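# Place yellow sponge beside blue foam block on desk

## Task

Move the yellow sponge onto the desk holding the blue foam block so that it sits beside that block with just a narrow gap. Every foam block must stay at its original spot and orientation, nothing newly placed may end up on the floor, and every carton must remain standing on its desk. The robot must not tip over or finish leaning. The result only counts if it holds without the robot supporting anything at the end.

## Robot and tools

Robot: a Hello Robot Stretch 3 with a single arm. It has a two-wheel base (0.33 m long, 0.34 m wide) that cannot slide sideways, a lift that raises the arm on a mast, and a telescoping arm that sticks out to the robot's RIGHT side. To move the gripper forward or back you drive the base. On-the-spot turns pivot about the point between the drive wheels, 0.05 m behind the front edge; with the arm in and the wrist folded, the swept circle has radius 0.28 m, and an unfolded level wrist reaches beyond it. Cameras: head_camera (896x504) and nav_camera (fisheye, 672x504) ride on the head and both follow head_pan_rad and head_tilt_rad; wrist_camera (644x364) rides on the gripper.

Frames: the base frame has its origin on the floor between the drive wheels, x forward, y left, z up. hand_pose is reported in it, located where the closed fingertips meet. The odometry frame is the base frame at the start; heading is positive to the left, between -3.142 and 3.142.

Tool execute_actions takes "actions", a list run in order (an empty list just returns the current state and images). Each action may contain "robot", "steps" (1 to 450 control steps at 30 per second, default 1) and "until". "robot" is one command, a list of up to 8 commands run one after another, or {"stop": true}, which brakes everything and clears the queue. A command may hold:
- "base": exactly one of {"translate_m": d}, a relative drive in metres from wherever the base is when that command begins, forward positive, |d| at most 1; or {"rotate_rad": d}, a relative turn in radians, left (counter-clockwise seen from above) positive, |d| at most 3.2.
- "joints": absolute targets by name; unnamed joints keep their old target. lift_m 0 to 1.1 (arm height, m); arm_m 0 to 0.52 (extension, m); wrist_yaw_rad -1.345 to 4.42 (0 along the arm, positive swings toward the front, 3.0 folds over the base); wrist_pitch_rad -1.57 to 0.451 (0 level, negative tips fingers down); wrist_roll_rad -2.911 to 2.911; gripper_m -0.089 to 0.179 (larger is wider; actual fingertip gap is 0.007 smaller when nearly shut, 0.025 smaller when wide, zero below 0.007); head_pan_rad -3.953 to 1.73 (0 forward, positive left, -1.57 looks along the arm); head_tilt_rad -1.53 to 0.419 (negative looks down).
- "contact_limits": {"arm_m": effort %} from 1 to 100, the motor effort at which that arm motion halts; smaller is gentler but too small halts at once. It stays until the next arm command.
In a list, {"pause_s": s} waits up to 15 s. Base and joint motions in one command start together and keep running across later actions. A new command takes effect immediately and discards the rest of an older queue. A list proceeds only when every motion of the previous command ends "done" (or "off_target" for base or gripper); otherwise the remainder is dropped. Any out-of-range value rejects the whole call.
"until" stops an action early: {"robot": {"status": "ended"}} waits until nothing is moving and no queue runs; fields like "lift_m": [">", 0.3] or "base_status": ["!=", "moving"] compare readings; {"any": {"status": "ended"}} fires when any one motion ends. Don't wait for exact equality; "done" allows a tolerance.

zoom_image: {"camera": one of head_camera, nav_camera, wrist_camera, "region": [x0, y0, x1, y1]} in pixels of that camera's latest image, top-left origin, at most 504x504.
finished_scene: {"scene": n} ends the current scene permanently; wait until all motion has ended first, since leftover motion is braked and may stop short.

Results: base_status and joint_status give moving, done, off_target (rested away from goal, may still be pushing), contact_stop (arm or lift pressed something and went slack), time_out, stopped, not_commanded, torque_fault (wrist servo off for 10 s, limp, refuses goals). The bracket after base_status shows wheel-counted travel versus goal. joint_goals, measured_speeds, motor_effort (percent, positive pushes toward higher values, bracket is peak), base_odometry, turned_by_wheels/turned_by_imu, base_tilt (degrees forward/right, a few degrees of fixed bias), lidar_m (12 sectors of 30 degrees starting straight ahead, counter-clockwise, plane 0.17 m up), wrist_depth_mm and head_depth_mm (7x7 grids of median depth) are included. Lines starting refused:, dropped:, replaced: and robot.on_its_own flag refusals, dropped queue items, how earlier motions ended, slack or disabled joints and tilt warnings. Each result carries one image per camera taken at the end.

Speed: the base is fast (0.30 m/s, 1.9 rad/s) only with lift_m under 0.30, arm_m under 0.03 and wrist_yaw_rad over 2.54; otherwise 0.10 m/s and 0.63 rad/s. The simulation keeps running while you think.

Gripping: close to below the object's width; release by opening at least 0.02 past where the pads touched. Readings don't reveal whether something is held, so check cameras. Over-squeezing triggers a stall guard and objects may slip.

Cautions: fold or unfold the wrist only with lift_m 0.32 to 0.95, wrist_pitch_rad -0.4, roll near 0; after folding, lift may drop to 0.25. With yaw below -0.4 keep pitch at -0.5 or lower. Pushing something rigid with the gripper above about 0.45 m can tip the robot, especially twice after a contact_stop; driving while holding or pushing something fixed, or snagging furniture (worst in reverse), can too. If tilt appears, reverse the last move in small steps, free the gripper, and lower lift to about 0.2. Avoid drops, slams, hard pushes and knocking items to the floor. Loose objects may occasionally get nudged by outside forces.

Each tool is called after ">>>" by a JSON object that holds its "method" and its "body".

## Session

>>> {"method": "execute_actions", "body": {"actions": []}}

Scene clock: 0.00 s.
robot.base_odometry: x=+0.000 y=+0.000 heading=+0.000 (m, m, rad; robot's odometry frame)
robot.turned_by_wheels: +0.000 (rad since the last result)
robot.turned_by_imu: +0.000 (rad since the last result)
robot.base_tilt: forward=-0.9 right=-0.8 (deg)
robot.lidar_m: 2.01 1.34 0.91 1.28 1.90 1.88 2.08 2.45 2.16 1.87 2.54 2.19
robot.head_depth_mm: 1998 2333 2320 2294 2232 2296 2294 / 1990 2398 2397 2395 2327 2361 2339 / 1989 2483 2452 2467 2452 2435 2410 / 1997 2516 2543 2551 2552 2521 2486 / 1974 2674 2633 2672 2658 2661 2527 / 2000 2755 2783 2722 2698 2717 2538 / 1995 2601 2613 2632 2608 2585 2440
robot.base_status: not_commanded
robot.joint_positions: lift_m=+0.467 arm_m=+0.001 wrist_yaw_rad=+2.943 wrist_pitch_rad=-0.568 wrist_roll_rad=+0.008 gripper_m=+0.037 head_pan_rad=-0.014 head_tilt_rad=-0.018
robot.joint_goals: lift_m=+0.467 arm_m=+0.001 wrist_yaw_rad=+2.943 wrist_pitch_rad=-0.568 wrist_roll_rad=+0.008 gripper_m=+0.037 head_pan_rad=-0.014 head_tilt_rad=-0.018
robot.joint_status: lift_m=not_commanded arm_m=not_commanded wrist_yaw_rad=not_commanded wrist_pitch_rad=not_commanded wrist_roll_rad=not_commanded gripper_m=not_commanded head_pan_rad=not_commanded head_tilt_rad=not_commanded
robot.measured_speeds: translate_m=+0.000 rotate_rad=+0.000 lift_m=+0.000 arm_m=+0.000 wrist_yaw_rad=+0.000 wrist_pitch_rad=+0.000 wrist_roll_rad=+0.000 head_pan_rad=+0.000 head_tilt_rad=+0.000
robot: refusals=0 queue=idle queue_left=0
robot.motor_effort: left_wheel=+0 right_wheel=+0 lift_m=+38 arm_m=-1 wrist_yaw_rad=+0 wrist_pitch_rad=+7 wrist_roll_rad=+0 gripper_m=+0 head_pan_rad=+0 head_tilt_rad=+4 (%)
robot.hand_pose: x=+0.0188 y=+0.0527 z=+0.4478 quat_wxyz=(+0.265, +0.697, +0.129, +0.653) (m; robot's base frame)
robot.wrist_depth_mm: - - - - - - - / - - - - - - - / 995 - - - - - - / 843 - 891 886 910 934 956 / 705 721 760 750 793 793 800 / 614 622 - 643 683 682 706 / 552 570 - 580 585 600 612
pictures: head_camera (sideways: a quarter turn clockwise sets it upright), nav_camera (sideways: a quarter turn counterclockwise sets it upright), wrist_camera
Images, in order (width x height): head_camera 896x504, nav_camera 672x504, wrist_camera 644x364.

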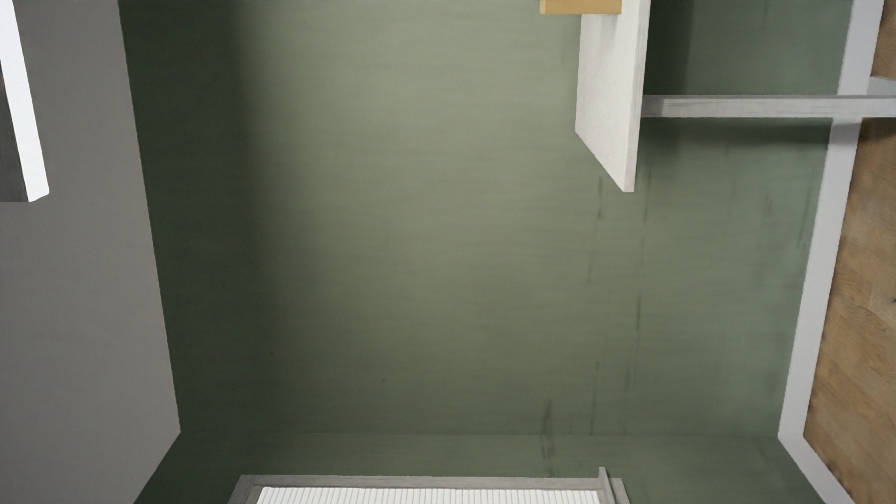

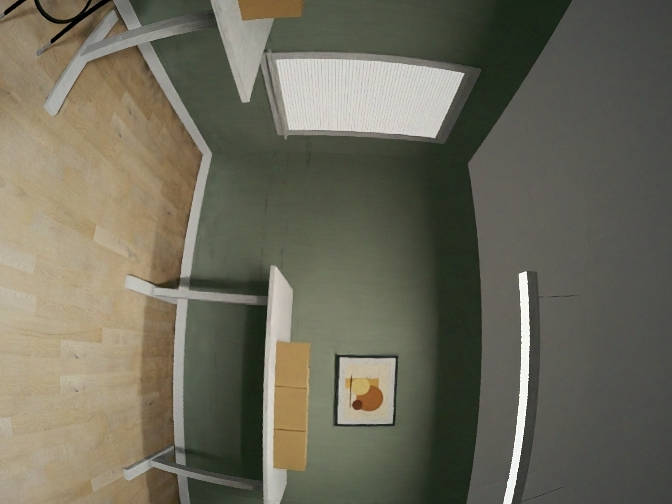

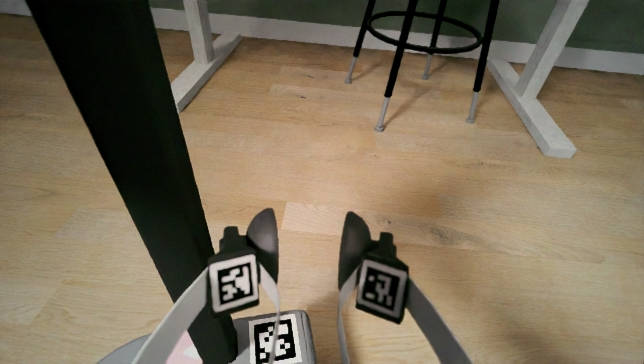

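>>> {"method": "execute_actions", "body": {"actions": [{"robot":{"joints":{"head_pan_rad":-0.7,"head_tilt_rad":-0.4}},"steps":100,"until":{"robot":{"status":"ended"}}}]}}

>>> {"method": "execute_actions", "body": {"actions": [{"robot":{"joints":{"head_pan_rad":1.2,"head_tilt_rad":-0.4}},"steps":100,"until":{"robot":{"status":"ended"}}}]}}

Scene clock: 1.70 s.
robot.base_odometry: x=+0.000 y=+0.000 heading=+0.000 (m, m, rad; robot's odometry frame)
robot.turned_by_wheels: +0.000 (rad since the last result)
robot.turned_by_imu: +0.000 (rad since the last result)
robot.base_tilt: forward=-0.9 right=-0.8 (deg)
robot.lidar_m: 2.01 1.33 0.91 1.27 1.89 1.87 2.08 2.44 2.16 1.87 2.54 2.19
robot.head_depth_mm: 2505 2674 2851 3065 2491 1882 1522 / 2412 2559 2723 2899 2513 1911 1515 / 2340 2501 2239 2786 2395 1895 1517 / 2284 2385 1849 2696 2513 1893 1519 / 2196 2312 1772 2676 2526 1898 1531 / 2124 2228 1731 2518 2514 1895 1535 / 2054 2158 1680 2433 2526 1910 1532
robot.base_status: not_commanded
robot.joint_positions: lift_m=+0.467 arm_m=+0.001 wrist_yaw_rad=+2.943 wrist_pitch_rad=-0.568 wrist_roll_rad=+0.008 gripper_m=+0.037 head_pan_rad=-0.693 head_tilt_rad=-0.395
robot.joint_goals: lift_m=+0.467 arm_m=+0.001 wrist_yaw_rad=+2.943 wrist_pitch_rad=-0.568 wrist_roll_rad=+0.008 gripper_m=+0.037 head_pan_rad=-0.700 head_tilt_rad=-0.400
robot.joint_status: lift_m=not_commanded arm_m=not_commanded wrist_yaw_rad=not_commanded wrist_pitch_rad=not_commanded wrist_roll_rad=not_commanded gripper_m=not_commanded head_pan_rad=done head_tilt_rad=done
robot.measured_speeds: translate_m=+0.000 rotate_rad=+0.000 lift_m=+0.000 arm_m=+0.000 wrist_yaw_rad=+0.000 wrist_pitch_rad=+0.000 wrist_roll_rad=+0.000 head_pan_rad=+0.000 head_tilt_rad=+0.000
robot: refusals=0 queue=done queue_left=0
robot.motor_effort: left_wheel=+1(0) right_wheel=+1(0) lift_m=+38(37) arm_m=-1(1) wrist_yaw_rad=+0(1) wrist_pitch_rad=+7(7) wrist_roll_rad=+0(0) gripper_m=+0(0) head_pan_rad=-4(40) head_tilt_rad=-3(38) (%)
robot.hand_pose: x=+0.0188 y=+0.0527 z=+0.4478 quat_wxyz=(+0.265, +0.697, +0.129, +0.653) (m; robot's base frame)
robot.wrist_depth_mm: - - - - - - - / - - - - - - - / 968 - - - - - - / 830 - 865 889 909 939 983 / 714 707 774 757 781 793 811 / 627 627 - 654 675 678 696 / 551 569 - 577 587 602 612
pictures: head_camera (sideways: a quarter turn clockwise sets it upright), nav_camera (sideways: a quarter turn counterclockwise sets it upright), wrist_camera
Images, in order (width x height): head_camera 896x504, nav_camera 672x504, wrist_camera 644x364.

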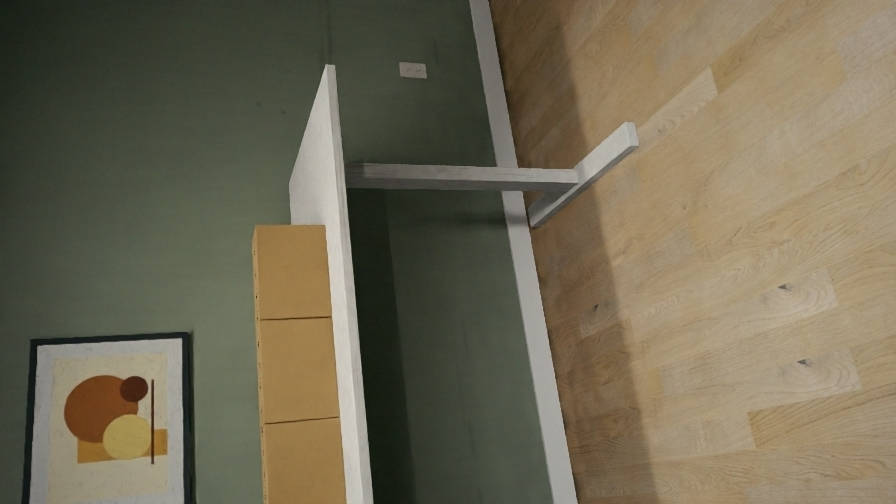

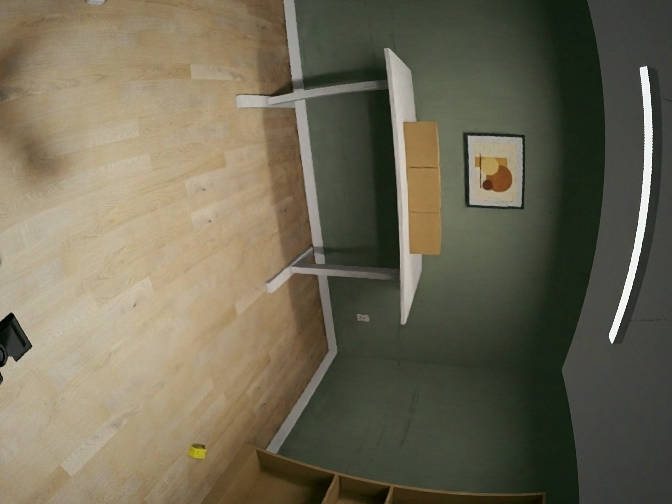

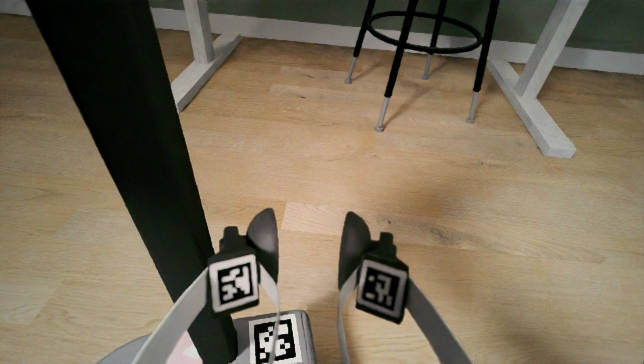

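Scene clock: 3.13 s.
robot.base_odometry: x=+0.000 y=+0.000 heading=+0.000 (m, m, rad; robot's odometry frame)
robot.turned_by_wheels: +0.000 (rad since the last result)
robot.turned_by_imu: +0.000 (rad since the last result)
robot.base_tilt: forward=-0.9 right=-0.8 (deg)
robot.lidar_m: 2.01 1.34 0.91 1.27 1.90 1.87 2.08 2.45 2.16 1.86 2.53 2.19
robot.head_depth_mm: 1414 1481 940 936 1788 1705 1427 / 1391 1485 952 935 1751 1158 1526 / 1396 1474 956 938 1757 1219 1441 / 1382 1473 966 933 1793 1855 1480 / 1382 1463 973 934 1781 1847 1530 / 1393 1460 983 932 1765 1831 1527 / 1373 1457 991 936 1765 1875 1542
robot.base_status: not_commanded
robot.joint_positions: lift_m=+0.467 arm_m=+0.001 wrist_yaw_rad=+2.943 wrist_pitch_rad=-0.568 wrist_roll_rad=+0.008 gripper_m=+0.037 head_pan_rad=+1.193 head_tilt_rad=-0.395
robot.joint_goals: lift_m=+0.467 arm_m=+0.001 wrist_yaw_rad=+2.943 wrist_pitch_rad=-0.568 wrist_roll_rad=+0.008 gripper_m=+0.037 head_pan_rad=+1.200 head_tilt_rad=-0.400
robot.joint_status: lift_m=not_commanded arm_m=not_commanded wrist_yaw_rad=not_commanded wrist_pitch_rad=not_commanded wrist_roll_rad=not_commanded gripper_m=not_commanded head_pan_rad=done head_tilt_rad=done
robot.measured_speeds: translate_m=+0.000 rotate_rad=+0.000 lift_m=+0.000 arm_m=+0.000 wrist_yaw_rad=+0.000 wrist_pitch_rad=+0.000 wrist_roll_rad=+0.000 head_pan_rad=+0.000 head_tilt_rad=+0.000
robot: refusals=0 queue=done queue_left=0
robot.motor_effort: left_wheel=+1(1) right_wheel=+0(0) lift_m=+38(39) arm_m=-1(1) wrist_yaw_rad=+1(0) wrist_pitch_rad=+7(7) wrist_roll_rad=+1(0) gripper_m=+0(0) head_pan_rad=+3(46) head_tilt_rad=-3(4) (%)
robot.hand_pose: x=+0.0188 y=+0.0527 z=+0.4478 quat_wxyz=(+0.265, +0.697, +0.129, +0.653) (m; robot's base frame)
robot.wrist_depth_mm: - - - - - - - / - - - - - - - / 992 - - - - - - / 827 - 886 881 927 944 971 / 718 713 762 755 771 794 811 / 625 629 - 652 679 685 702 / 544 573 - 584 580 607 607
pictures: head_camera (sideways: a quarter turn clockwise sets it upright), nav_camera (sideways: a quarter turn counterclockwise sets it upright), wrist_camera
Images, in order (width x height): head_camera 896x504, nav_camera 672x504, wrist_camera 644x364.

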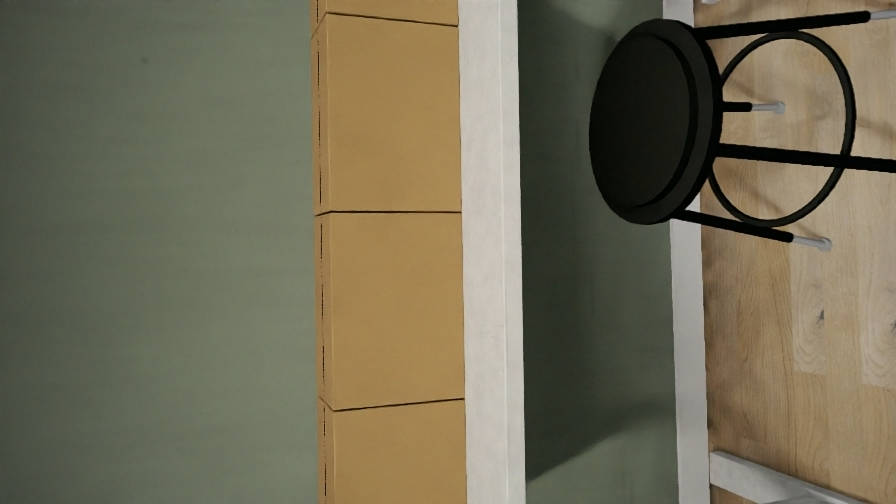

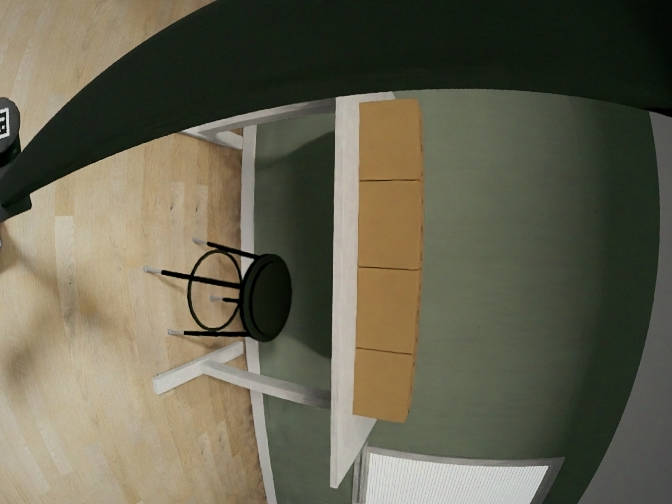

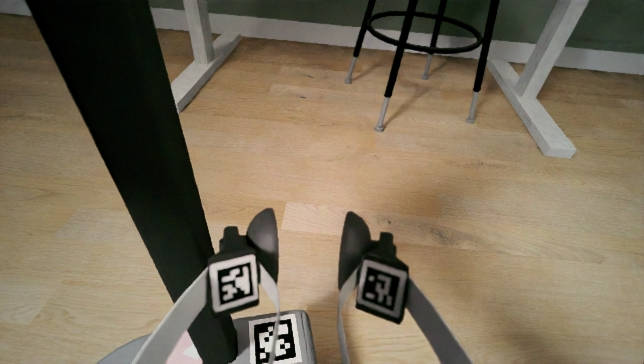

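>>> {"method": "execute_actions", "body": {"actions": [{"robot":{"joints":{"head_pan_rad":-1.7,"head_tilt_rad":-0.5}},"steps":100,"until":{"robot":{"status":"ended"}}}]}}

>>> {"method": "execute_actions", "body": {"actions": [{"robot":{"joints":{"head_pan_rad":-2.9,"head_tilt_rad":-0.4}},"steps":100,"until":{"robot":{"status":"ended"}}}]}}

Scene clock: 5.33 s.
robot.base_odometry: x=+0.000 y=+0.000 heading=+0.000 (m, m, rad; robot's odometry frame)
robot.turned_by_wheels: +0.000 (rad since the last result)
robot.turned_by_imu: +0.000 (rad since the last result)
robot.base_tilt: forward=-0.9 right=-0.8 (deg)
robot.lidar_m: 2.02 1.33 0.91 1.27 1.90 1.88 2.08 2.44 2.16 1.87 2.54 2.18
robot.head_depth_mm: 1796 1918 2091 2239 2061 1700 1397 / 1817 1945 2102 2308 2088 1698 1397 / 1834 1960 2098 2291 2153 1695 1398 / 1856 2012 2131 2364 2169 1699 1406 / 1907 2033 2165 2394 2170 1704 1404 / 1918 2017 2168 2364 2169 1711 1409 / 2008 2188 2397 2587 2164 1724 1404
robot.base_status: not_commanded
robot.joint_positions: lift_m=+0.467 arm_m=+0.001 wrist_yaw_rad=+2.943 wrist_pitch_rad=-0.568 wrist_roll_rad=+0.008 gripper_m=+0.037 head_pan_rad=-1.693 head_tilt_rad=-0.494
robot.joint_goals: lift_m=+0.467 arm_m=+0.001 wrist_yaw_rad=+2.943 wrist_pitch_rad=-0.568 wrist_roll_rad=+0.008 gripper_m=+0.037 head_pan_rad=-1.700 head_tilt_rad=-0.500
robot.joint_status: lift_m=not_commanded arm_m=not_commanded wrist_yaw_rad=not_commanded wrist_pitch_rad=not_commanded wrist_roll_rad=not_commanded gripper_m=not_commanded head_pan_rad=done head_tilt_rad=done
robot.measured_speeds: translate_m=+0.000 rotate_rad=+0.000 lift_m=+0.000 arm_m=+0.000 wrist_yaw_rad=+0.000 wrist_pitch_rad=+0.000 wrist_roll_rad=+0.000 head_pan_rad=+0.000 head_tilt_rad=+0.000
robot: refusals=0 queue=done queue_left=0
robot.motor_effort: left_wheel=+0(0) right_wheel=+0(1) lift_m=+38(38) arm_m=-1(1) wrist_yaw_rad=+0(0) wrist_pitch_rad=+7(7) wrist_roll_rad=+1(0) gripper_m=+0(0) head_pan_rad=-4(45) head_tilt_rad=-4(19) (%)
robot.hand_pose: x=+0.0188 y=+0.0527 z=+0.4478 quat_wxyz=(+0.265, +0.697, +0.129, +0.653) (m; robot's base frame)
robot.wrist_depth_mm: - - - - - - - / - - - - - - - / 984 - - - - - - / 828 - 867 903 919 923 968 / 703 721 763 753 779 793 808 / 618 626 - 649 686 680 691 / 550 567 - 581 586 600 617
pictures: head_camera (sideways: a quarter turn clockwise sets it upright), nav_camera (sideways: a quarter turn counterclockwise sets it upright), wrist_camera
Images, in order (width x height): head_camera 896x504, nav_camera 672x504, wrist_camera 644x364.

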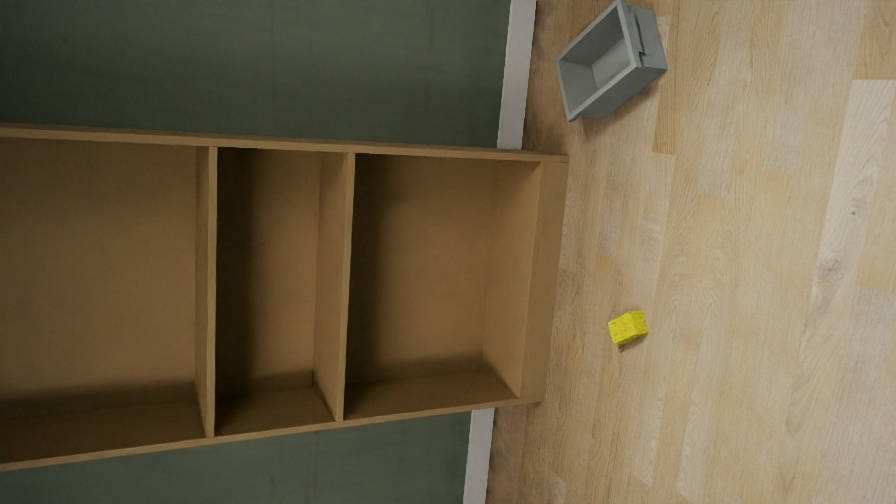

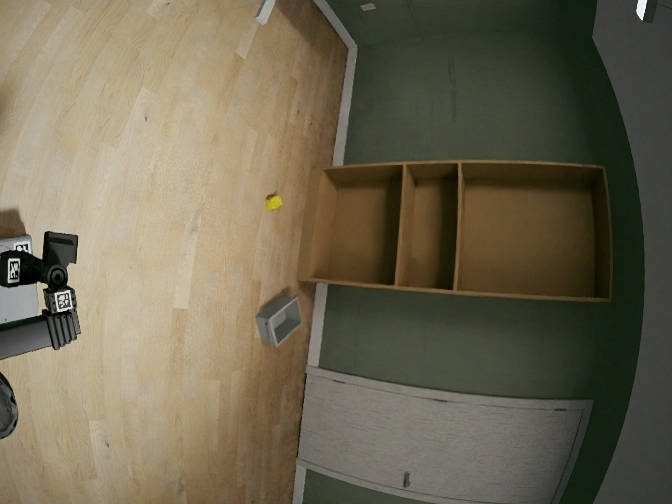

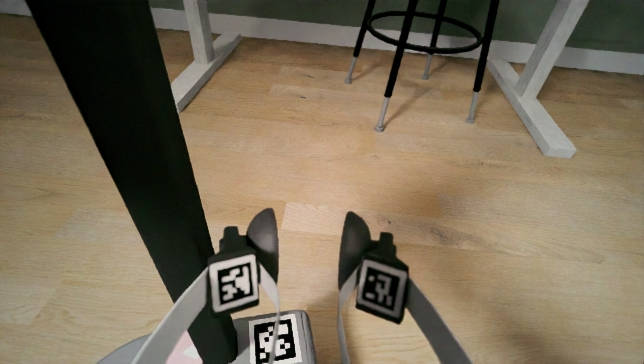

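Scene clock: 6.50 s.
robot.base_odometry: x=+0.000 y=+0.000 heading=+0.000 (m, m, rad; robot's odometry frame)
robot.turned_by_wheels: +0.000 (rad since the last result)
robot.turned_by_imu: +0.000 (rad since the last result)
robot.base_tilt: forward=-0.9 right=-0.7 (deg)
robot.lidar_m: 2.01 1.33 0.91 1.27 1.90 1.88 2.08 2.45 2.16 1.87 2.54 2.19
robot.head_depth_mm: 2055 2202 1607 2410 2442 1862 1490 / 2146 2272 1800 2592 2454 1861 1501 / 2320 2426 2087 2651 2350 1855 1500 / 2397 2577 2769 2967 2471 1864 1515 / 2603 2751 2985 3146 2467 1891 1513 / 2678 2767 2931 3028 2474 1868 1526 / 2440 2524 2601 2746 2488 1873 1507
robot.base_status: not_commanded
robot.joint_positions: lift_m=+0.467 arm_m=+0.001 wrist_yaw_rad=+2.943 wrist_pitch_rad=-0.568 wrist_roll_rad=+0.008 gripper_m=+0.037 head_pan_rad=-2.893 head_tilt_rad=-0.409
robot.joint_goals: lift_m=+0.467 arm_m=+0.001 wrist_yaw_rad=+2.943 wrist_pitch_rad=-0.568 wrist_roll_rad=+0.008 gripper_m=+0.037 head_pan_rad=-2.900 head_tilt_rad=-0.400
robot.joint_status: lift_m=not_commanded arm_m=not_commanded wrist_yaw_rad=not_commanded wrist_pitch_rad=not_commanded wrist_roll_rad=not_commanded gripper_m=not_commanded head_pan_rad=done head_tilt_rad=done
robot.measured_speeds: translate_m=+0.000 rotate_rad=+0.000 lift_m=+0.000 arm_m=+0.000 wrist_yaw_rad=+0.000 wrist_pitch_rad=+0.000 wrist_roll_rad=+0.000 head_pan_rad=+0.000 head_tilt_rad=+0.000
robot: refusals=0 queue=done queue_left=0
robot.motor_effort: left_wheel=+1(0) right_wheel=+0(1) lift_m=+39(38) arm_m=-1(1) wrist_yaw_rad=+1(0) wrist_pitch_rad=+7(7) wrist_roll_rad=+0(1) gripper_m=+0(0) head_pan_rad=-3(44) head_tilt_rad=+6(20) (%)
robot.hand_pose: x=+0.0188 y=+0.0527 z=+0.4478 quat_wxyz=(+0.265, +0.697, +0.129, +0.653) (m; robot's base frame)
robot.wrist_depth_mm: - - - - - - - / - - - - - - - / 971 - - - - - - / 820 - 866 891 898 936 977 / 709 715 765 755 783 797 806 / 619 624 - 654 686 690 700 / 558 571 - 578 586 597 615
pictures: head_camera (sideways: a quarter turn clockwise sets it upright), nav_camera (sideways: a quarter turn counterclockwise sets it upright), wrist_camera
Images, in order (width x height): head_camera 896x504, nav_camera 672x504, wrist_camera 644x364.

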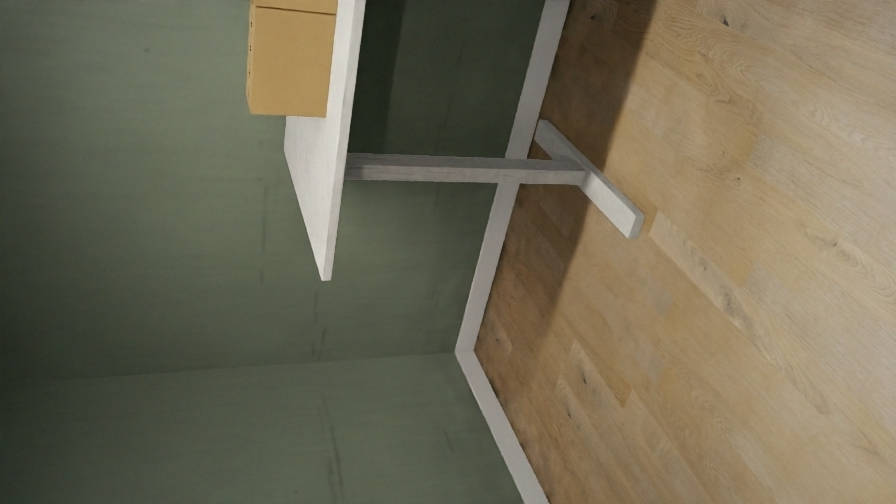

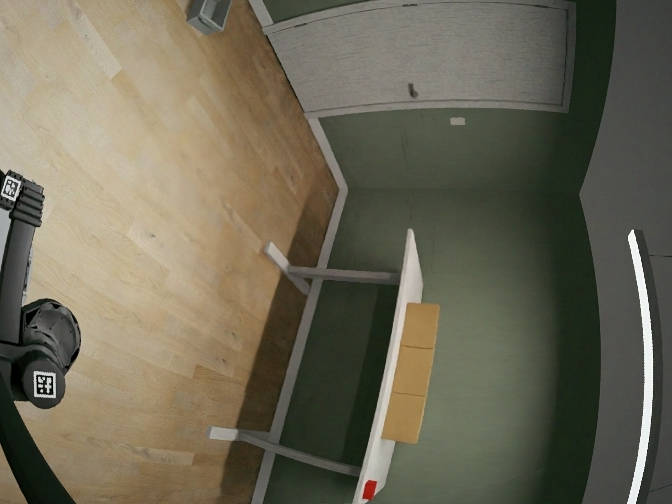

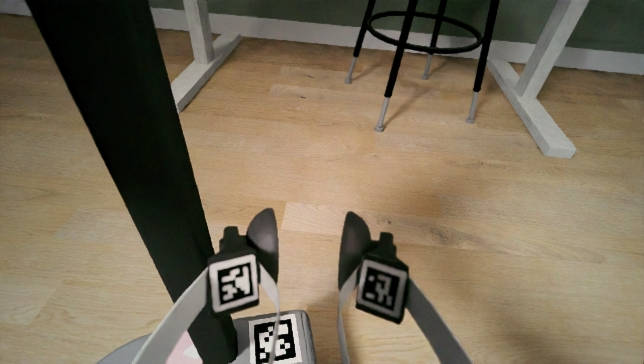

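>>> {"method": "execute_actions", "body": {"actions": "[{\"robot\":[{\"joints\":{\"lift_m\":0.28,\"head_pan_rad\":-1.57,\"head_tilt_rad\":-0.9}},{\"base\":{\"rotate_rad\":-1.57}},{\"base\":{\"translate_m\":0.8}},{\"base\":{\"rotate_rad\":1.57}},{\"joints\":{\"lift_m\":0.5}},{\"joints\":{\"wrist_yaw_rad\":0,\"wrist_pitch_rad\":-0.4,\"gripper_m\":0.15}},{\"joints\":{\"wrist_pitch_rad\":-1.3}}]},\"steps\":450,\"until\":{\"robot\":{\"status\":\"ended\"}}},{\"steps\":300,\"until\":{\"robot\":{\"status\":\"ended\"}}}]"}}


>>> {"method": "execute_actions", "body": {"actions": [{"robot":[{"joints":{"lift_m":0.28,"head_pan_rad":-1.57,"head_tilt_rad":-0.9}},{"base":{"rotate_rad":-1.57}},{"base":{"translate_m":0.8}},{"base":{"rotate_rad":1.57}},{"joints":{"lift_m":0.5}},{"joints":{"wrist_yaw_rad":0,"wrist_pitch_rad":-0.4,"gripper_m":0.15}},{"joints":{"wrist_pitch_rad":-1.3}}],"steps":450,"until":{"robot":{"status":"ended"}}},{"steps":300,"until":{"robot":{"status":"ended"}}}]}}

Scene clock: 25.40 s.
robot.base_odometry: x=+0.001 y=-0.800 heading=+0.000 (m, m, rad; robot's odometry frame)
robot.turned_by_wheels: +0.000 (rad since the last result)
robot.turned_by_imu: +0.009 (rad since the last result)
robot.base_tilt: forward=-0.9 right=-0.8 (deg)
robot.lidar_m: 2.03 2.62 1.95 1.66 2.80 2.33 2.09 1.55 1.10 1.32 1.28 1.74
robot.head_depth_mm: 1194 1213 1553 1565 1464 1285 1165 / 1238 1220 1632 1598 1451 1285 1190 / 1275 1449 1685 1632 1466 1294 1183 / 1296 1494 1748 1665 1448 1308 1167 / 1323 1528 1739 1688 1486 1300 1158 / 1221 1386 1899 1721 1493 1306 1162 / 1513 1750 1989 1732 1487 1315 1165
robot.base_status: done (rotate_rad +1.5699 of +1.5700)
robot.joint_positions: lift_m=+0.500 arm_m=+0.001 wrist_yaw_rad=+0.002 wrist_pitch_rad=-1.299 wrist_roll_rad=+0.008 gripper_m=+0.150 head_pan_rad=-1.577 head_tilt_rad=-0.889
robot.joint_goals: lift_m=+0.500 arm_m=+0.001 wrist_yaw_rad=+0.000 wrist_pitch_rad=-1.300 wrist_roll_rad=+0.008 gripper_m=+0.150 head_pan_rad=-1.570 head_tilt_rad=-0.900
robot.joint_status: lift_m=done arm_m=not_commanded wrist_yaw_rad=done wrist_pitch_rad=done wrist_roll_rad=not_commanded gripper_m=done head_pan_rad=done head_tilt_rad=done
robot.measured_speeds: translate_m=+0.000 rotate_rad=+0.000 lift_m=+0.000 arm_m=+0.000 wrist_yaw_rad=+0.000 wrist_pitch_rad=+0.000 wrist_roll_rad=+0.000 head_pan_rad=+0.000 head_tilt_rad=+0.000
robot: refusals=0 queue=done queue_left=0
robot.motor_effort: left_wheel=-1(9) right_wheel=+3(8) lift_m=+44(47) arm_m=-1(1) wrist_yaw_rad=-1(2) wrist_pitch_rad=+0(11) wrist_roll_rad=+0(0) gripper_m=+0(82) head_pan_rad=+3(45) head_tilt_rad=-7(45) (%)
robot.hand_pose: x=-0.0215 y=-0.1919 z=+0.3852 quat_wxyz=(+0.561, +0.427, -0.565, -0.429) (m; robot's base frame)
robot.wrist_depth_mm: 558 573 586 598 596 620 619 / 555 568 576 585 591 607 613 / 544 556 564 573 583 596 595 / 537 549 556 560 577 578 591 / 523 538 541 558 564 573 579 / 515 532 541 - - - 570 / 517 512 528 - - 552 567
pictures: head_camera (sideways: a quarter turn clockwise sets it upright), nav_camera (sideways: a quarter turn counterclockwise sets it upright), wrist_camera
Images, in order (width x height): head_camera 896x504, nav_camera 672x504, wrist_camera 644x364.

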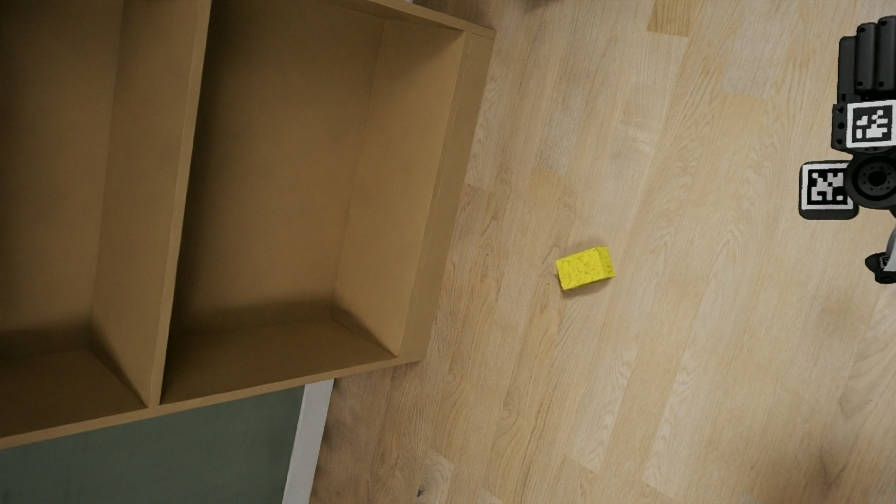

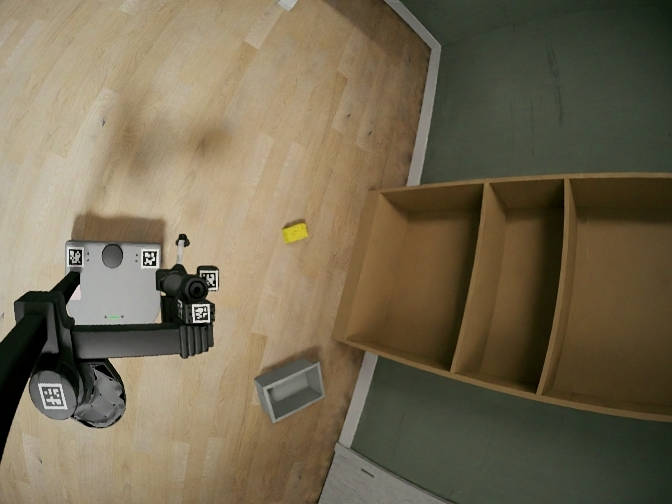

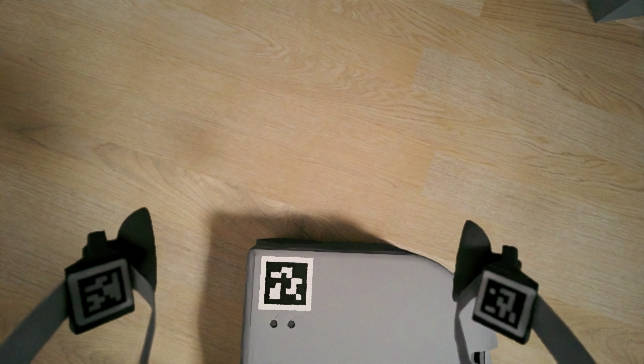

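>>> {"method": "execute_actions", "body": {"actions": [{"robot":{"joints":{"arm_m":0.45,"lift_m":0.35,"wrist_pitch_rad":-1.45}},"steps":300,"until":{"robot":{"status":"ended"}}}]}}

Scene clock: 30.20 s.
robot.base_odometry: x=+0.001 y=-0.800 heading=+0.000 (m, m, rad; robot's odometry frame)
robot.turned_by_wheels: +0.000 (rad since the last result)
robot.turned_by_imu: +0.001 (rad since the last result)
robot.base_tilt: forward=-0.8 right=-0.7 (deg)
robot.lidar_m: 2.03 2.61 1.96 1.66 2.81 2.32 2.10 1.56 1.10 1.31 1.29 1.74
robot.head_depth_mm: 1200 1209 1550 1583 1456 1285 1147 / 1236 1229 1617 1588 1477 1300 1142 / 1265 1458 1682 1638 1411 1287 1154 / 1290 1498 1742 1652 1476 1289 1157 / 1329 1545 1725 1683 1480 1306 1158 / 1216 1391 1916 1720 1489 1303 1159 / 1509 1754 1996 1727 1487 1305 1173
robot.base_status: done (rotate_rad +1.5699 of +1.5700)
robot.joint_positions: lift_m=+0.350 arm_m=+0.450 wrist_yaw_rad=+0.000 wrist_pitch_rad=-1.448 wrist_roll_rad=+0.008 gripper_m=+0.150 head_pan_rad=-1.577 head_tilt_rad=-0.889
robot.joint_goals: lift_m=+0.350 arm_m=+0.450 wrist_yaw_rad=+0.000 wrist_pitch_rad=-1.450 wrist_roll_rad=+0.008 gripper_m=+0.150 head_pan_rad=-1.570 head_tilt_rad=-0.900
robot.joint_status: lift_m=done arm_m=done wrist_yaw_rad=done wrist_pitch_rad=done wrist_roll_rad=not_commanded gripper_m=done head_pan_rad=done head_tilt_rad=done
robot.measured_speeds: translate_m=+0.000 rotate_rad=+0.000 lift_m=+0.000 arm_m=+0.000 wrist_yaw_rad=+0.000 wrist_pitch_rad=+0.000 wrist_roll_rad=+0.000 head_pan_rad=+0.000 head_tilt_rad=+0.000
robot: refusals=0 queue=done queue_left=0
robot.motor_effort: left_wheel=-1(1) right_wheel=+2(3) lift_m=+32(42) arm_m=+2(4) wrist_yaw_rad=+0(1) wrist_pitch_rad=-1(1) wrist_roll_rad=+0(0) gripper_m=+0(0) head_pan_rad=+3(3) head_tilt_rad=-7(7) (%)
robot.hand_pose: x=-0.0216 y=-0.6022 z=+0.2317 quat_wxyz=(+0.528, +0.466, -0.532, -0.471) (m; robot's base frame)
robot.wrist_depth_mm: 373 377 381 387 393 397 407 / 375 377 384 387 397 400 408 / 381 379 389 393 398 405 413 / 380 386 389 396 405 406 414 / 381 387 395 401 404 411 419 / 383 396 397 401 407 - 421 / 391 397 401 406 413 418 425
pictures: head_camera (sideways: a quarter turn clockwise sets it upright), nav_camera (sideways: a quarter turn counterclockwise sets it upright), wrist_camera
Images, in order (width x height): head_camera 896x504, nav_camera 672x504, wrist_camera 644x364.

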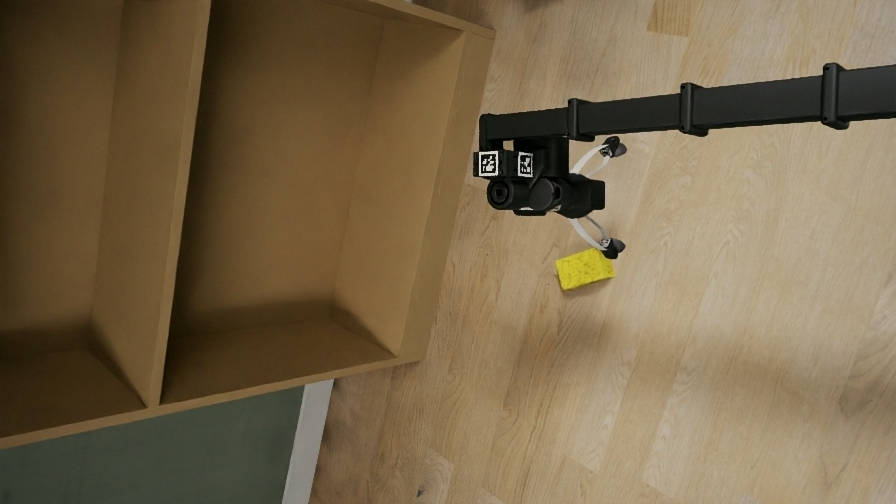

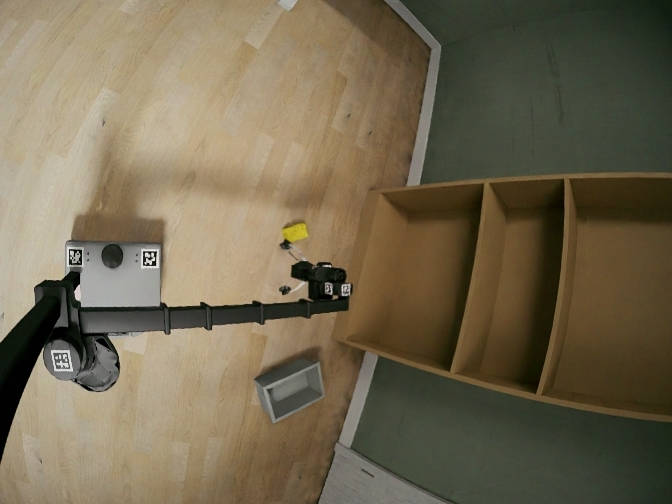

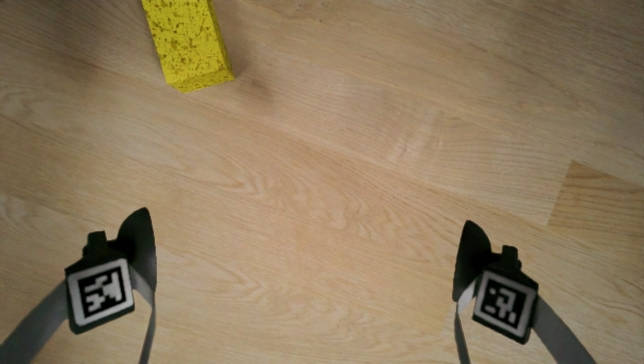

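>>> {"method": "execute_actions", "body": {"actions": [{"robot":{"base":{"translate_m":0.14},"joints":{"arm_m":0.52,"lift_m":0.25,"wrist_pitch_rad":-1.3}},"steps":300,"until":{"robot":{"status":"ended"}}}]}}

Scene clock: 33.30 s.
robot.base_odometry: x=+0.141 y=-0.800 heading=+0.000 (m, m, rad; robot's odometry frame)
robot.turned_by_wheels: +0.000 (rad since the last result)
robot.turned_by_imu: +0.001 (rad since the last result)
robot.base_tilt: forward=-0.9 right=-0.8 (deg)
robot.lidar_m: 1.90 1.91 1.89 2.08 2.75 2.44 2.23 1.64 1.16 1.25 1.70 1.62
robot.head_depth_mm: 1234 1220 1608 1592 1450 1284 1148 / 1265 1441 1687 1607 1462 1286 1149 / 1287 1490 1711 1650 1403 1290 1151 / 1316 1522 1739 1661 1468 1296 1158 / 1214 1416 1886 1718 1475 1290 1164 / 1502 1722 1959 1729 1466 1300 1168 / 1537 1833 2001 1732 1485 1304 1169
robot.base_status: done (translate_m +0.1400 of +0.1400)
robot.joint_positions: lift_m=+0.250 arm_m=+0.520 wrist_yaw_rad=+0.000 wrist_pitch_rad=-1.305 wrist_roll_rad=+0.008 gripper_m=+0.150 head_pan_rad=-1.577 head_tilt_rad=-0.889
robot.joint_goals: lift_m=+0.250 arm_m=+0.520 wrist_yaw_rad=+0.000 wrist_pitch_rad=-1.300 wrist_roll_rad=+0.008 gripper_m=+0.150 head_pan_rad=-1.570 head_tilt_rad=-0.900
robot.joint_status: lift_m=done arm_m=done wrist_yaw_rad=done wrist_pitch_rad=done wrist_roll_rad=not_commanded gripper_m=done head_pan_rad=done head_tilt_rad=done
robot.measured_speeds: translate_m=+0.000 rotate_rad=+0.000 lift_m=+0.000 arm_m=+0.000 wrist_yaw_rad=+0.000 wrist_pitch_rad=+0.000 wrist_roll_rad=+0.000 head_pan_rad=+0.000 head_tilt_rad=+0.000
robot: refusals=0 queue=done queue_left=0
robot.motor_effort: left_wheel=-1(2) right_wheel=+2(6) lift_m=+32(29) arm_m=+3(2) wrist_yaw_rad=+0(0) wrist_pitch_rad=+3(4) wrist_roll_rad=+0(0) gripper_m=+0(0) head_pan_rad=+3(3) head_tilt_rad=-7(7) (%)
robot.hand_pose: x=-0.0216 y=-0.7087 z=+0.1354 quat_wxyz=(+0.560, +0.428, -0.564, -0.431) (m; robot's base frame)
robot.wrist_depth_mm: 302 308 311 317 323 329 335 / 299 302 307 311 317 322 327 / 293 299 302 262 314 316 322 / 290 294 298 258 306 313 319 / 286 288 294 300 302 308 313 / 280 287 290 294 299 - 307 / 278 281 284 288 295 298 305
pictures: head_camera (sideways: a quarter turn clockwise sets it upright), nav_camera (sideways: a quarter turn counterclockwise sets it upright), wrist_camera
Images, in order (width x height): head_camera 896x504, nav_camera 672x504, wrist_camera 644x364.

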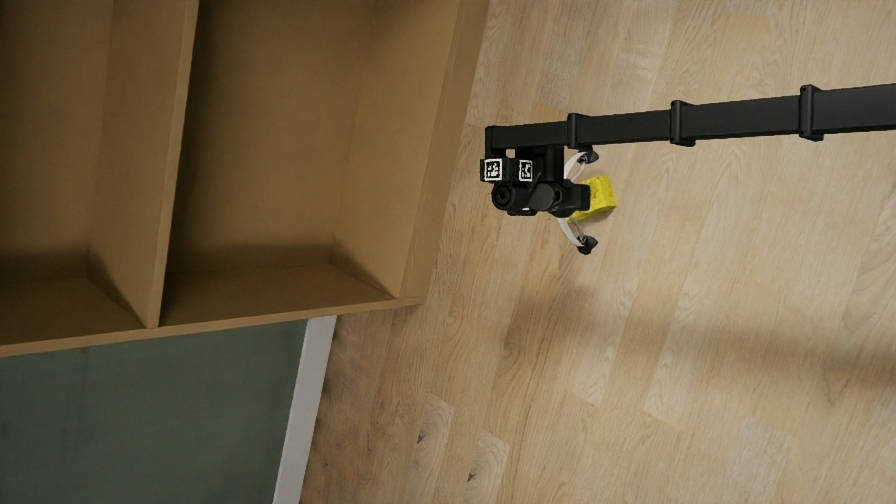

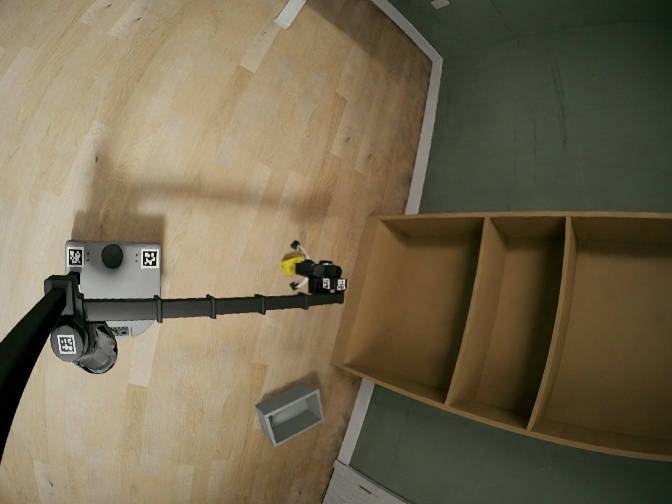

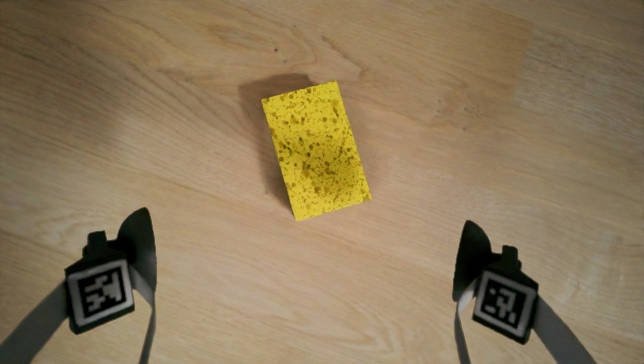

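>>> {"method": "execute_actions", "body": {"actions": [{"robot":[{"joints":{"wrist_pitch_rad":-1.0}},{"joints":{"lift_m":0.125}}],"steps":300,"until":{"robot":{"status":"ended"}}}]}}

Scene clock: 36.90 s.
robot.base_odometry: x=+0.141 y=-0.800 heading=+0.000 (m, m, rad; robot's odometry frame)
robot.turned_by_wheels: +0.000 (rad since the last result)
robot.turned_by_imu: +0.001 (rad since the last result)
robot.base_tilt: forward=-0.9 right=-0.8 (deg)
robot.lidar_m: 1.89 1.91 1.89 2.08 2.76 2.44 2.23 1.64 1.16 1.25 1.70 1.62
robot.head_depth_mm: 1235 1214 1610 1593 1453 1283 1146 / 1268 1450 1674 1623 1467 1283 1165 / 1284 1497 1730 1653 1421 1290 1148 / 1323 1532 1743 1675 1469 1306 1157 / 1215 1411 1869 1718 1473 1295 1158 / 1495 1746 1952 1723 1500 1308 1160 / 1550 1801 1999 1725 1487 1305 1163
robot.base_status: done (translate_m +0.1400 of +0.1400)
robot.joint_positions: lift_m=+0.125 arm_m=+0.520 wrist_yaw_rad=+0.000 wrist_pitch_rad=-1.010 wrist_roll_rad=+0.008 gripper_m=+0.150 head_pan_rad=-1.577 head_tilt_rad=-0.889
robot.joint_goals: lift_m=+0.125 arm_m=+0.520 wrist_yaw_rad=+0.000 wrist_pitch_rad=-1.000 wrist_roll_rad=+0.008 gripper_m=+0.150 head_pan_rad=-1.570 head_tilt_rad=-0.900
robot.joint_status: lift_m=done arm_m=done wrist_yaw_rad=done wrist_pitch_rad=done wrist_roll_rad=not_commanded gripper_m=done head_pan_rad=done head_tilt_rad=done
robot.measured_speeds: translate_m=+0.000 rotate_rad=+0.000 lift_m=+0.000 arm_m=+0.000 wrist_yaw_rad=+0.000 wrist_pitch_rad=+0.000 wrist_roll_rad=+0.000 head_pan_rad=+0.000 head_tilt_rad=+0.000
robot: refusals=0 queue=done queue_left=0
robot.motor_effort: left_wheel=-1(1) right_wheel=+2(1) lift_m=+32(28) arm_m=+2(2) wrist_yaw_rad=+0(1) wrist_pitch_rad=+6(5) wrist_roll_rad=+1(0) gripper_m=+0(0) head_pan_rad=+4(3) head_tilt_rad=-7(7) (%)
robot.hand_pose: x=-0.0216 y=-0.7804 z=+0.0341 quat_wxyz=(+0.616, +0.341, -0.621, -0.344) (m; robot's base frame)
robot.wrist_depth_mm: 248 254 257 265 271 277 287 / 230 234 240 245 251 256 263 / 215 220 224 228 233 238 244 / 202 206 205 164 218 222 225 / 190 194 193 154 203 209 212 / - 183 183 145 189 - 199 / 169 172 175 137 177 182 189
pictures: head_camera (sideways: a quarter turn clockwise sets it upright), nav_camera (sideways: a quarter turn counterclockwise sets it upright), wrist_camera
Images, in order (width x height): head_camera 896x504, nav_camera 672x504, wrist_camera 644x364.

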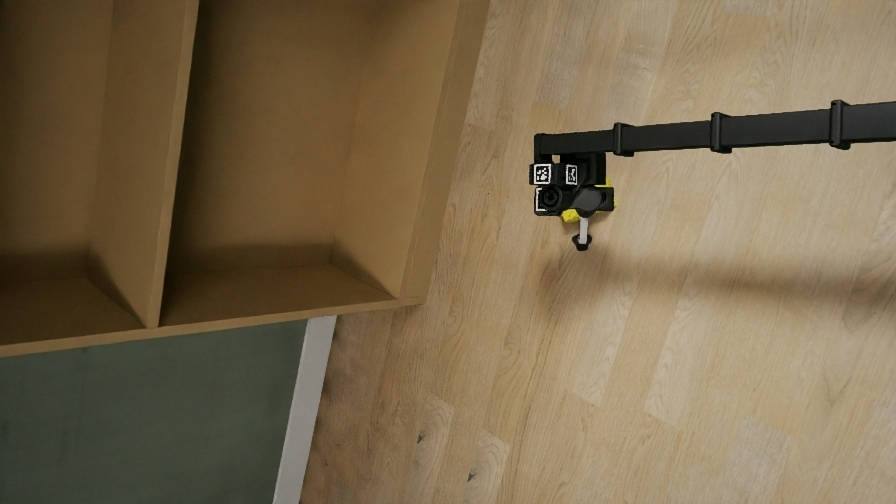

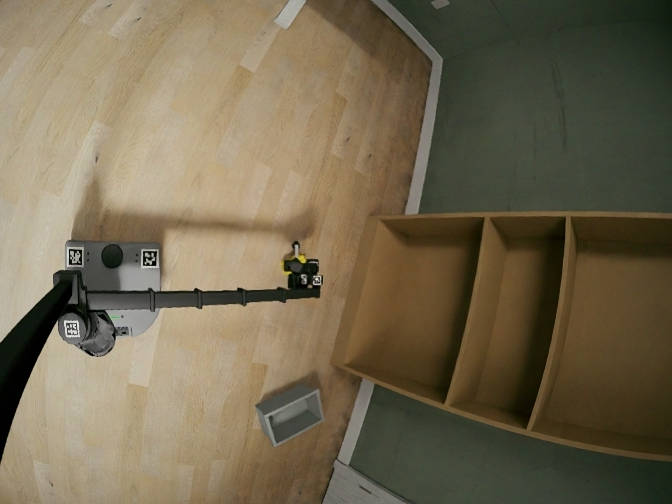

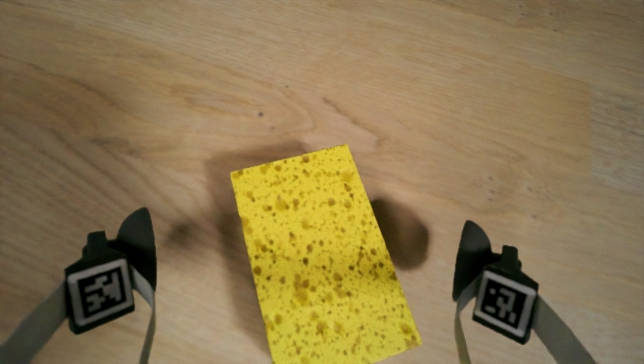

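Good. Grip, lift high, look around with the wrist camera.

>>> {"method": "execute_actions", "body": {"actions": [{"robot":[{"joints":{"gripper_m":0.03}},{"pause_s":0.5},{"joints":{"lift_m":0.5,"arm_m":0.05}},{"joints":{"lift_m":1.1,"wrist_pitch_rad":-0.3,"head_pan_rad":0.3,"head_tilt_rad":-0.2}}],"steps":450,"until":{"robot":{"status":"ended"}}},{"steps":300,"until":{"robot":{"status":"ended"}}}]}}

Scene clock: 49.97 s.
robot.base_odometry: x=+0.141 y=-0.800 heading=+0.000 (m, m, rad; robot's odometry frame)
robot.turned_by_wheels: +0.000 (rad since the last result)
robot.turned_by_imu: +0.003 (rad since the last result)
robot.base_tilt: forward=-0.8 right=-0.7 (deg)
robot.lidar_m: 1.89 1.91 1.89 2.09 2.76 2.44 2.23 1.64 1.16 1.25 1.70 1.61
robot.head_depth_mm: 1948 1995 2051 1455 2150 2204 1849 / 2082 2143 2177 1525 2296 2308 1851 / 2199 2287 2328 2091 2389 2119 1853 / 2349 2438 2510 2556 2645 2483 1808 / 2571 2621 2709 2854 2897 2493 1853 / 2723 2824 2864 2978 3107 2488 1859 / 2572 2627 2714 2713 2814 2474 1873
robot.base_status: done (translate_m +0.1400 of +0.1400)
robot.joint_positions: lift_m=+1.100 arm_m=+0.050 wrist_yaw_rad=+0.000 wrist_pitch_rad=-0.320 wrist_roll_rad=+0.008 gripper_m=+0.031 head_pan_rad=+0.293 head_tilt_rad=-0.211
robot.joint_goals: lift_m=+1.100 arm_m=+0.050 wrist_yaw_rad=+0.000 wrist_pitch_rad=-0.300 wrist_roll_rad=+0.008 gripper_m=+0.030 head_pan_rad=+0.300 head_tilt_rad=-0.200
robot.joint_status: lift_m=done arm_m=done wrist_yaw_rad=done wrist_pitch_rad=done wrist_roll_rad=not_commanded gripper_m=done head_pan_rad=done head_tilt_rad=done
robot.measured_speeds: translate_m=+0.000 rotate_rad=+0.000 lift_m=+0.000 arm_m=+0.000 wrist_yaw_rad=+0.000 wrist_pitch_rad=+0.000 wrist_roll_rad=+0.000 head_pan_rad=+0.000 head_tilt_rad=+0.000
robot: refusals=0 queue=done queue_left=0
robot.motor_effort: left_wheel=-1(1) right_wheel=+2(2) lift_m=+45(45) arm_m=-3(6) wrist_yaw_rad=+0(1) wrist_pitch_rad=+11(12) wrist_roll_rad=+0(1) gripper_m=-16(91) head_pan_rad=+4(47) head_tilt_rad=+8(56) (%)
robot.hand_pose: x=-0.0214 y=-0.4310 z=+1.1350 quat_wxyz=(+0.695, +0.113, -0.701, -0.113) (m; robot's base frame)
robot.wrist_depth_mm: - - - - 991 935 901 / - - - - - 918 956 / - - - - - - - / - - - 162 - - - / - - 153 153 - - - / - - 143 144 - - - / - - - 136 - - -
pictures: head_camera (sideways: a quarter turn clockwise sets it upright), nav_camera (sideways: a quarter turn counterclockwise sets it upright), wrist_camera
Images, in order (width x height): head_camera 896x504, nav_camera 672x504, wrist_camera 644x364.

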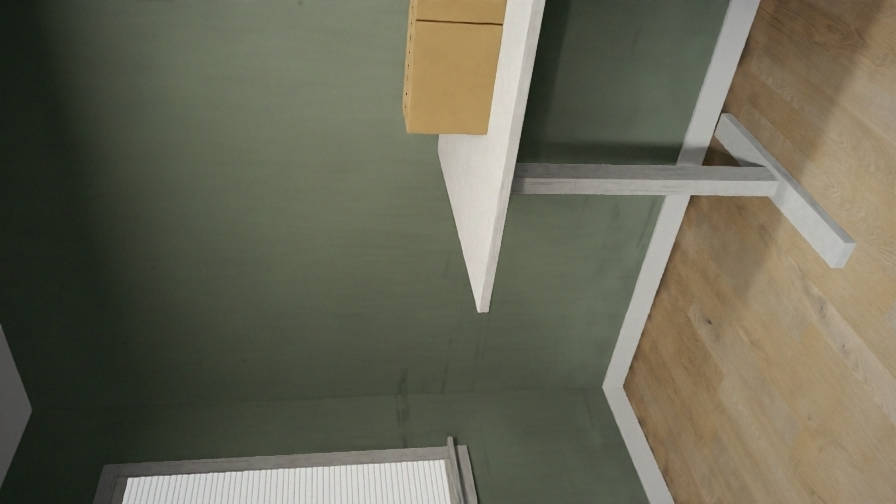

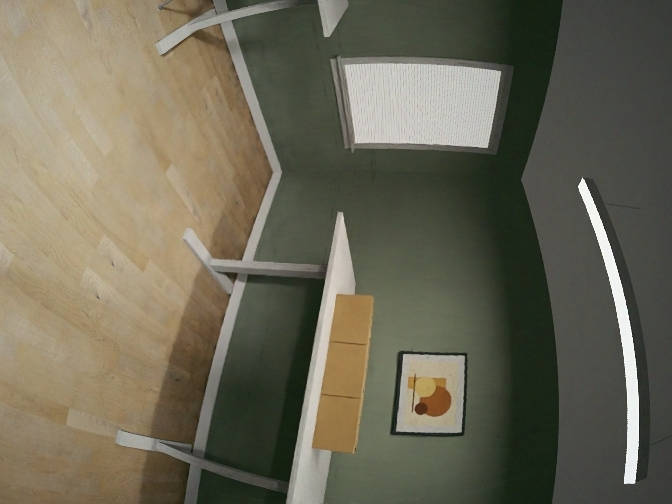

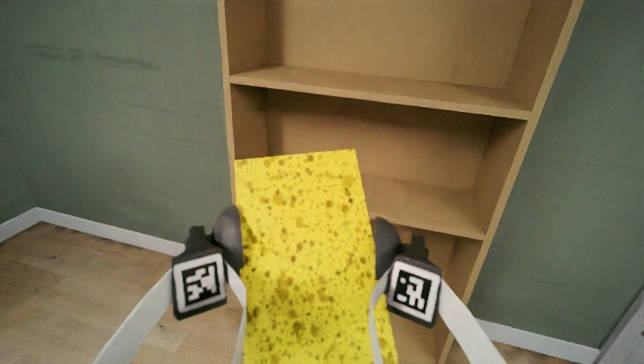

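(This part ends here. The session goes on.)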